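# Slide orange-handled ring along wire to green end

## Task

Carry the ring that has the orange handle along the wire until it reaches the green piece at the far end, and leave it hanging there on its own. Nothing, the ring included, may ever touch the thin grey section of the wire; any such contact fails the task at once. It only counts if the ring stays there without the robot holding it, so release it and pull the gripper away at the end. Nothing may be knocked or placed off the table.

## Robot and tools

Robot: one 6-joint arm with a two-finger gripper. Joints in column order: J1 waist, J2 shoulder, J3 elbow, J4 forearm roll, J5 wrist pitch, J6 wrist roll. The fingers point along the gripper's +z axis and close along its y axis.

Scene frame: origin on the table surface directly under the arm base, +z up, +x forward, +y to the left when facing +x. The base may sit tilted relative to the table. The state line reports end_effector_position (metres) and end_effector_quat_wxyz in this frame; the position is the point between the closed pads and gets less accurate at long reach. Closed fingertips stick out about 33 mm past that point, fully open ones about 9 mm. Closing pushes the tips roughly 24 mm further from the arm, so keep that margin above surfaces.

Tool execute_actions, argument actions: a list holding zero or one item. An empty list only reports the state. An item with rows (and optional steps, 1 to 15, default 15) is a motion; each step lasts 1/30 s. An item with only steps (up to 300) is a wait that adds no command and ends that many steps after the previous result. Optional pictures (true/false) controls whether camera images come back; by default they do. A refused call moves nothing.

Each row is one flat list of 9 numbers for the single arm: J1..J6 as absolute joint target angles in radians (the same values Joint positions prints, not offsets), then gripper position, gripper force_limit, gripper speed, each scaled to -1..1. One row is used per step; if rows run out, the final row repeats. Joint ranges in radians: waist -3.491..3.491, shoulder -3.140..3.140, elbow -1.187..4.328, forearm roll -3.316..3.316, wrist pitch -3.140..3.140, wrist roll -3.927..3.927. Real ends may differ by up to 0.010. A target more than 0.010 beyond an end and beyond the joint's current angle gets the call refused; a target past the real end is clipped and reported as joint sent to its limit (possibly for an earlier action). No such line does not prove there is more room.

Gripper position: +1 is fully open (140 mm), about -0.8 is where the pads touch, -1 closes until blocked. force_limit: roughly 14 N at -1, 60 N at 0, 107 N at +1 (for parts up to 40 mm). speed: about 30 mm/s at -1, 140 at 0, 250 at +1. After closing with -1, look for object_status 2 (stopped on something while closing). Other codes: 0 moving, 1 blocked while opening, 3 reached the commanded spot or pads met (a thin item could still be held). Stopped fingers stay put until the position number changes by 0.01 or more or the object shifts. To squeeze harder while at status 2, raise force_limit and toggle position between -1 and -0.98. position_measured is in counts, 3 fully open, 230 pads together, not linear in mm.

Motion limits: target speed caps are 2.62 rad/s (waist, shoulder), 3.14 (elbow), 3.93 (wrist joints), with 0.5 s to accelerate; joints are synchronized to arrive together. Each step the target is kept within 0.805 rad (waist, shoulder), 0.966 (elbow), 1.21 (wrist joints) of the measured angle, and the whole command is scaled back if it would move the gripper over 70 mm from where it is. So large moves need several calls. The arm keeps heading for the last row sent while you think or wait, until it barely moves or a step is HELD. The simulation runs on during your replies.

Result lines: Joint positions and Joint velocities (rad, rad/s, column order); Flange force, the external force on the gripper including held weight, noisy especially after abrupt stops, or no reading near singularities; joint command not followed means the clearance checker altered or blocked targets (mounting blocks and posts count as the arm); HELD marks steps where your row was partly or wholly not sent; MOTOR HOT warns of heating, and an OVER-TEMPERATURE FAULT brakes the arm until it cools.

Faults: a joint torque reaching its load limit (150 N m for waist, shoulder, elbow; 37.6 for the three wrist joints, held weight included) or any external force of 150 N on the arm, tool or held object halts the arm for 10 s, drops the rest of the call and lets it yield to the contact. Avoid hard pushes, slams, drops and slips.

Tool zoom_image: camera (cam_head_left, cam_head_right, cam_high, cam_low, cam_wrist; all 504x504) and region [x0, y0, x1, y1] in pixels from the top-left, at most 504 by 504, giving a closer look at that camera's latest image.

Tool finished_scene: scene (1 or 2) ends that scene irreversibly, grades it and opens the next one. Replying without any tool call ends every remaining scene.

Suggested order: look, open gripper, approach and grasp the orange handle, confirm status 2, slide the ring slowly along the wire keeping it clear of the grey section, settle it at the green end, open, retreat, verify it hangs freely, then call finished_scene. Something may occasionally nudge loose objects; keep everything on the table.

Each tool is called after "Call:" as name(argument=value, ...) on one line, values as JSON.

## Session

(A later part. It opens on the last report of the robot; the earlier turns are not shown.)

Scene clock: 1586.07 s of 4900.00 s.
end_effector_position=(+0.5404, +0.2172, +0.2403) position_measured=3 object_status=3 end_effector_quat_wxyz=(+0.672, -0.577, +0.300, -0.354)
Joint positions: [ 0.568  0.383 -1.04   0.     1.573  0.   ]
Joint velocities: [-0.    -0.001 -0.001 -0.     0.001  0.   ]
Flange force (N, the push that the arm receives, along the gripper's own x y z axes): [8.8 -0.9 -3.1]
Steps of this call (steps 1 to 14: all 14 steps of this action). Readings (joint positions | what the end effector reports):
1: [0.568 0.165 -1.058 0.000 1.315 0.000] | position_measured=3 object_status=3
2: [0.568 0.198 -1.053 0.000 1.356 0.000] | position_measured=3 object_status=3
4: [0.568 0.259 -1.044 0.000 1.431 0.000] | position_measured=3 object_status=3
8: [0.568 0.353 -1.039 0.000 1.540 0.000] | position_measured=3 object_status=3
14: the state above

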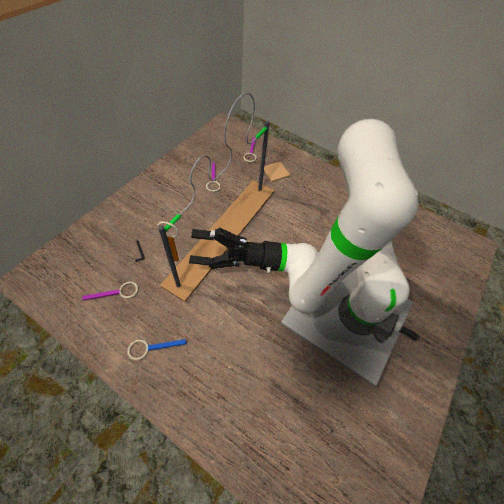

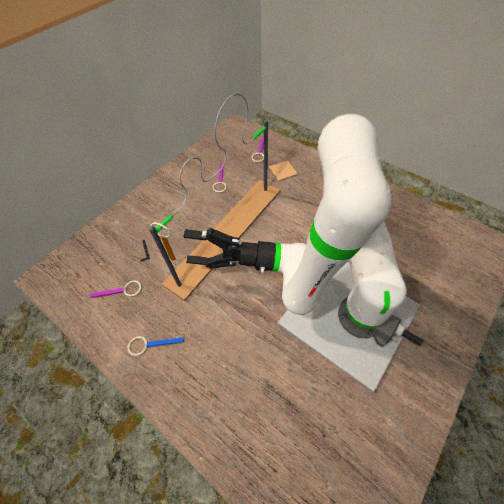

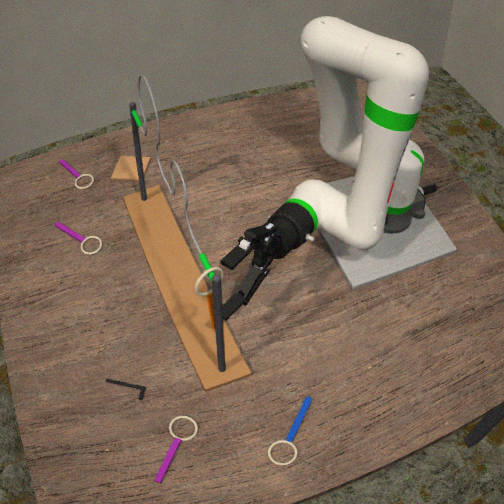

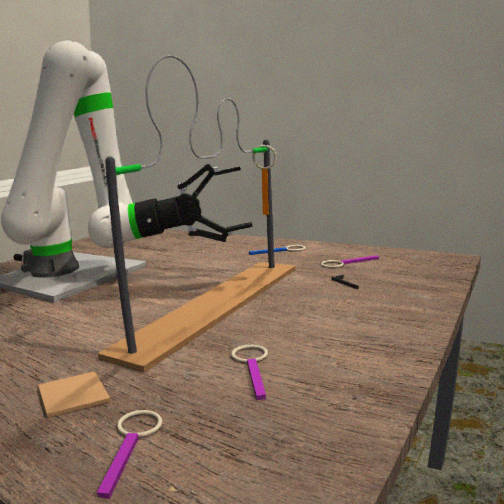

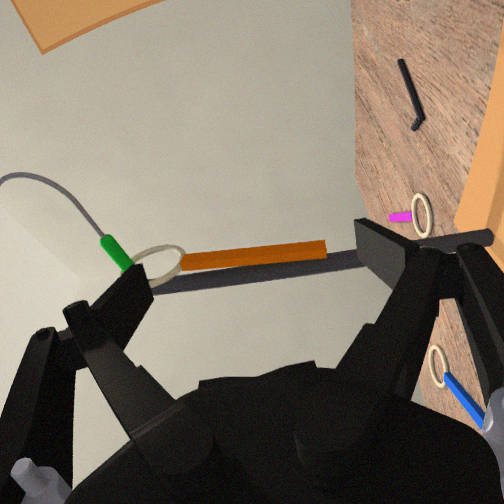

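Call:
execute_actions(actions=[])

Scene clock: 1591.27 s of 4900.00 s.
end_effector_position=(+0.5404, +0.2171, +0.2402) position_measured=3 object_status=3 end_effector_quat_wxyz=(+0.672, -0.577, +0.300, -0.354)
Joint positions: [ 0.568  0.383 -1.04  -0.     1.573  0.   ]
Joint velocities: [ 0.    -0.001 -0.     0.    -0.    -0.   ]
Flange force (N, the push that the arm receives, along the gripper's own x y z axes): [6.1 -0.1 -3.7]
Steps of this call (steps 1 to 15: the robot went on to your last target; steps 16 to 156: nothing new was sent). Readings (joint positions | what the end effector reports):
1: [0.568 0.383 -1.040 0.000 1.573 0.000] | position_measured=3 object_status=3
2: [0.568 0.383 -1.040 0.000 1.573 0.000] | position_measured=3 object_status=3
4: [0.568 0.383 -1.040 0.000 1.573 0.000] | position_measured=3 object_status=3
8: [0.568 0.383 -1.040 0.000 1.573 0.000] | position_measured=3 object_status=3
156: the state above
The arm was judged still, so your last target was given up. Only a new action makes it travel on or press farther. Fingers that are still opening or closing keep moving.

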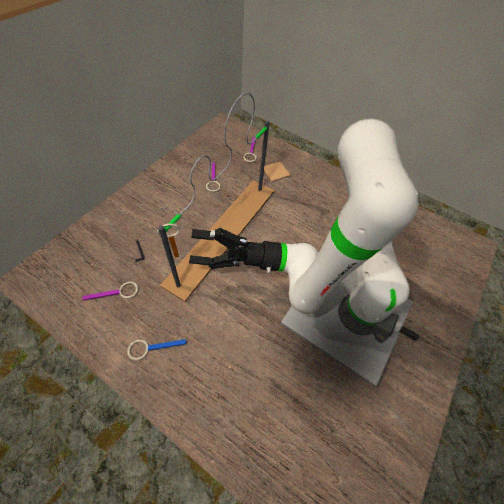

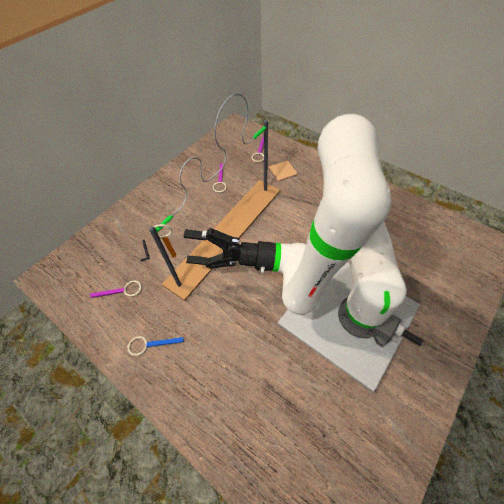

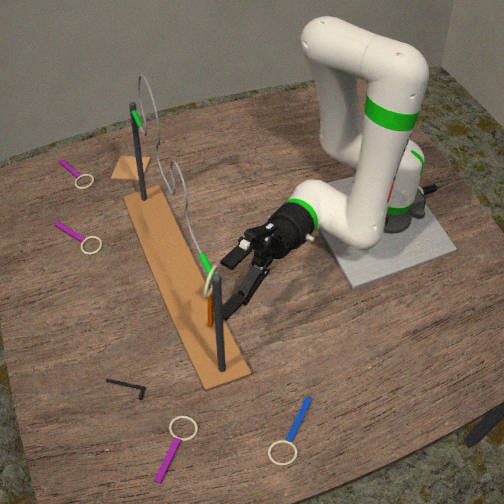

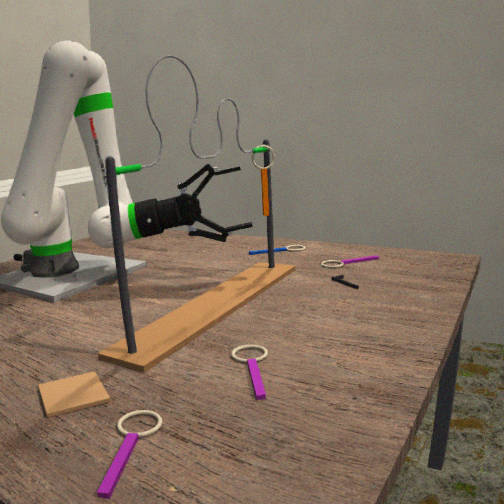

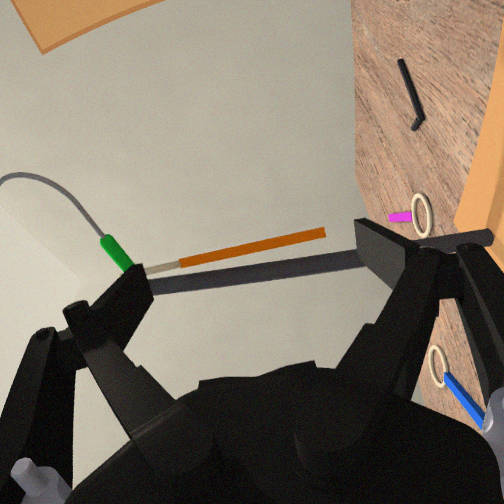

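Call:
execute_actions(actions=[{"rows": [[0.5683,0.3829,-1.0406,0,1.5730,0,1,0,0],[0.5683,0.3829,-1.0423,0,1.5730,0,1,0,0],[0.5683,0.3829,-1.0449,0,1.5730,0,1,0,0],[0.5683,0.3829,-1.0484,0,1.5730,0,1,0,0],[0.5683,0.3829,-1.0526,0,1.5730,0,1,0,0],[0.5683,0.3829,-1.0574,0,1.5730,0,1,0,0],[0.5683,0.3829,-1.0625,0,1.5730,0,1,0,0],[0.5683,0.3829,-1.0677,0,1.5730,0,1,0,0],[0.5683,0.3829,-1.0728,0,1.5730,0,1,0,0],[0.5683,0.3829,-1.0776,0,1.5730,0,1,0,0],[0.5683,0.3829,-1.0818,0,1.5730,0,1,0,0],[0.5683,0.3829,-1.0853,0,1.5730,0,1,0,0],[0.5683,0.3829,-1.0879,0,1.5730,0,1,0,0],[0.5683,0.3829,-1.0896,0,1.5730,0,1,0,0],[0.5683,0.3829,-1.0901,0,1.5730,0,1,0,0]], "steps": 15}])

Scene clock: 1651.77 s of 4900.00 s.
end_effector_position=(+0.5254, +0.2067, +0.2206) position_measured=3 object_status=3 end_effector_quat_wxyz=(+0.658, -0.593, +0.308, -0.347)
Joint positions: [ 0.568  0.383 -1.088 -0.     1.573  0.   ]
Joint velocities: [ 0.001 -0.    -0.052 -0.001  0.    -0.   ]
Flange force (N, the push that the arm receives, along the gripper's own x y z axes): [4.9 -0.6 -4.7]
Steps of this call (steps 1 to 1800: nothing new was sent; steps 1801 to 1815: all 15 steps of this action). Readings (joint positions | what the end effector reports):
1801: [0.568 0.383 -1.040 -0.000 1.573 0.000] | position_measured=3 object_status=3
1802: [0.568 0.383 -1.041 -0.000 1.573 0.000] | position_measured=3 object_status=3
1804: [0.568 0.383 -1.044 0.000 1.573 0.000] | position_measured=3 object_status=3
1808: [0.568 0.383 -1.059 0.000 1.573 0.000] | position_measured=3 object_status=3
1815: the state above

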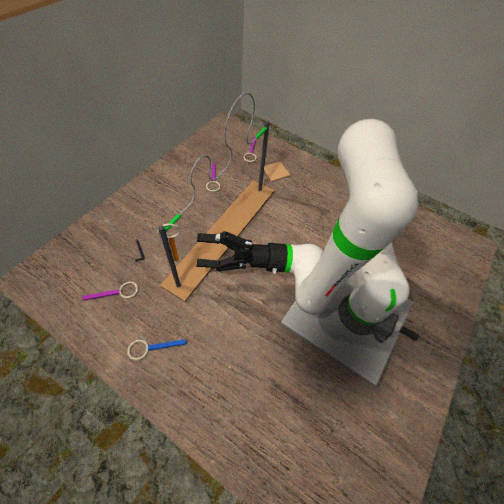

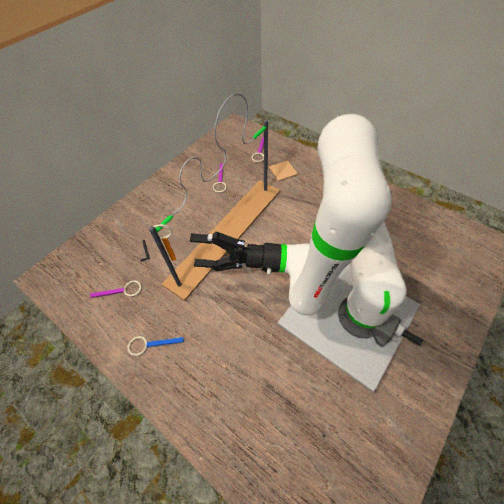

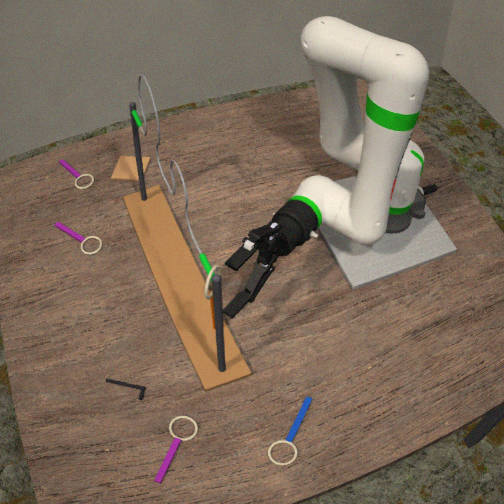

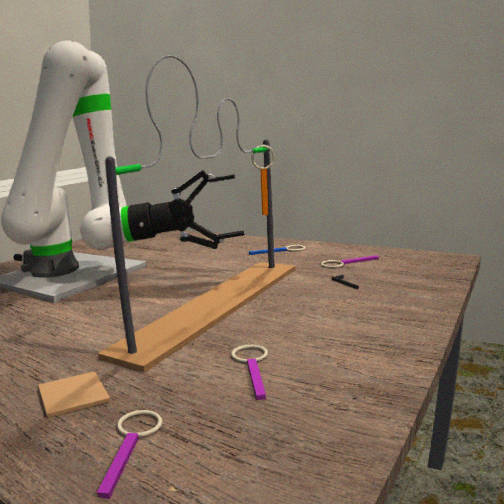

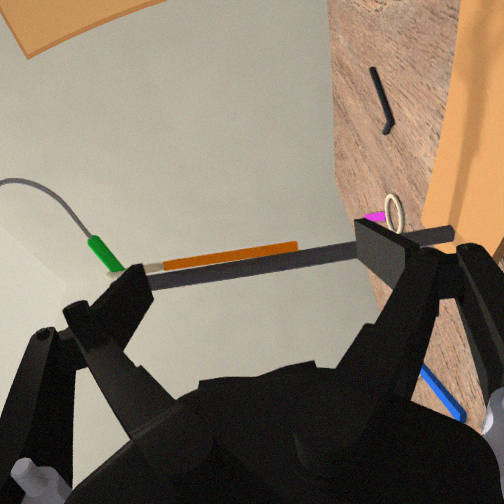

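Call:
execute_actions(actions=[{"rows": [[0.5698,0.3829,-1.0901,0,1.5730,0,1,0,0],[0.5741,0.3829,-1.0901,0,1.5730,0,1,0,0],[0.5813,0.3829,-1.0901,0,1.5730,0,1,0,0],[0.5912,0.3829,-1.0901,0,1.5730,0,1,0,0],[0.6038,0.3829,-1.0901,0,1.5730,0,1,0,0],[0.6189,0.3829,-1.0901,0,1.5730,0,1,0,0],[0.6364,0.3829,-1.0901,0,1.5730,0,1,0,0],[0.6560,0.3829,-1.0901,0,1.5730,0,1,0,0],[0.6775,0.3829,-1.0901,0,1.5730,0,1,0,0],[0.7008,0.3829,-1.0901,0,1.5730,0,1,0,0],[0.7255,0.3829,-1.0901,0,1.5730,0,1,0,0],[0.7514,0.3829,-1.0901,0,1.5730,0,1,0,0],[0.7782,0.3829,-1.0901,0,1.5730,0,1,0,0],[0.8056,0.3829,-1.0901,0,1.5730,0,1,0,0],[1.10,0.3829,-1.0901,0,1.5730,0,1,0,0]], "steps": 15}], pictures=false)

Call:
execute_actions(actions=[{"steps": 30}])

Scene clock: 1658.90 s of 4900.00 s.
end_effector_position=(+0.4796, +0.2968, +0.2194) position_measured=3 object_status=3 end_effector_quat_wxyz=(+0.686, -0.619, +0.254, -0.286)
Joint positions: [ 0.748  0.383 -1.09  -0.     1.573  0.   ]
Joint velocities: [ 0.712  0.     0.    -0.001  0.    -0.   ]
Flange force (N, the push that the arm receives, along the gripper's own x y z axes): [8.3 -1.6 -3.1]
Steps of this call (steps 1 to 15: the robot went on to your last target; steps 16 to 199: nothing new was sent; steps 200 to 214: all 15 steps of this action). Readings (joint positions | what the end effector reports):
200: [0.568 0.383 -1.090 -0.000 1.573 0.000] | position_measured=3 object_status=3
201: [0.569 0.383 -1.090 0.000 1.573 0.000] | position_measured=3 object_status=3
203: [0.576 0.383 -1.090 -0.000 1.573 0.000] | position_measured=3 object_status=3
207: [0.615 0.383 -1.090 0.000 1.573 0.000] | position_measured=3 object_status=3
214: the state above

Scene clock: 1659.90 s of 4900.00 s.
end_effector_position=(+0.3477, +0.4445, +0.2182) position_measured=3 object_status=3 end_effector_quat_wxyz=(+0.724, -0.655, +0.141, -0.162)
Joint positions: [ 1.1    0.383 -1.09   0.     1.573  0.   ]
Joint velocities: [-0.001  0.    -0.001  0.001 -0.     0.   ]
Flange force (N, the push that the arm receives, along the gripper's own x y z axes): [8.5 0.2 -4.2]
Steps of this call (steps 1 to 30: the robot went on to your last target). Readings (joint positions | what the end effector reports):
1: [0.773 0.383 -1.090 -0.000 1.573 0.000] | position_measured=3 object_status=3
2: [0.800 0.383 -1.090 -0.000 1.573 0.000] | position_measured=3 object_status=3
4: [0.855 0.383 -1.090 0.000 1.573 0.000] | position_measured=3 object_status=3
8: [0.964 0.383 -1.090 -0.000 1.573 0.000] | position_measured=3 object_status=3
30: the state above
The arm was judged still, so your last target was given up. Only a new action makes it travel on or press farther. Fingers that are still opening or closing keep moving.

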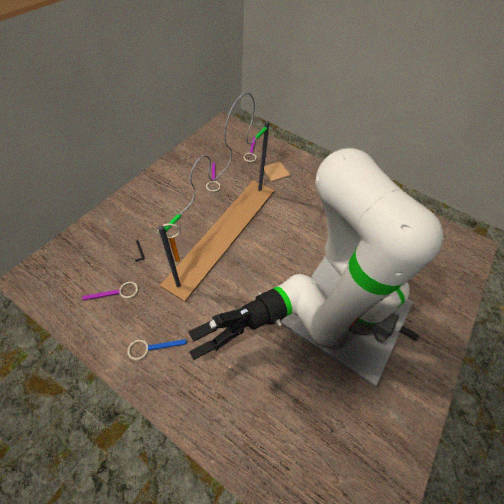

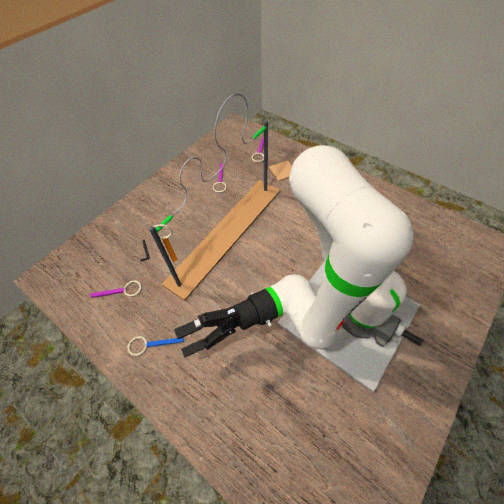

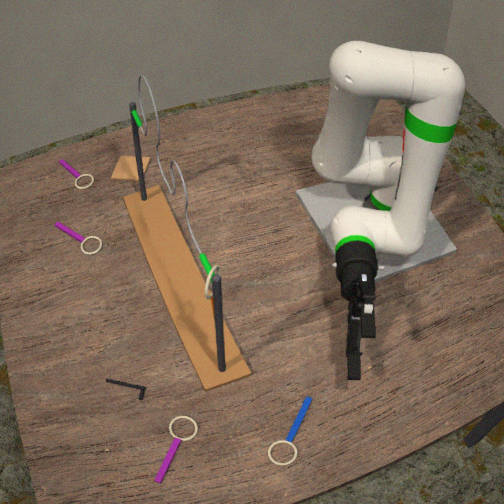

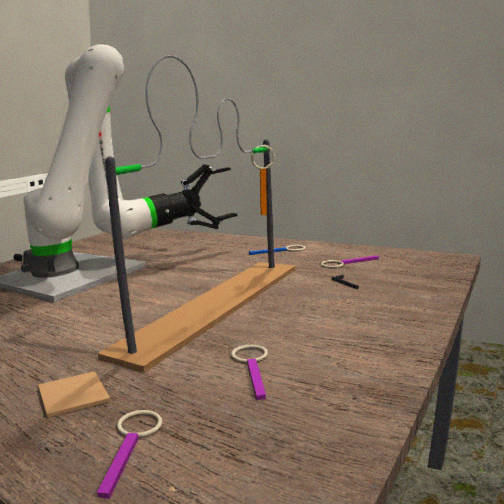

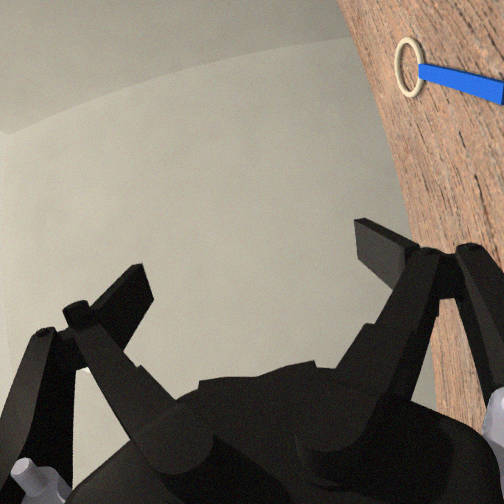

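The ring still hangs on the green part and the arm is clear.

Call:
finished_scene(scene=2)

The scene is finished: the task was done.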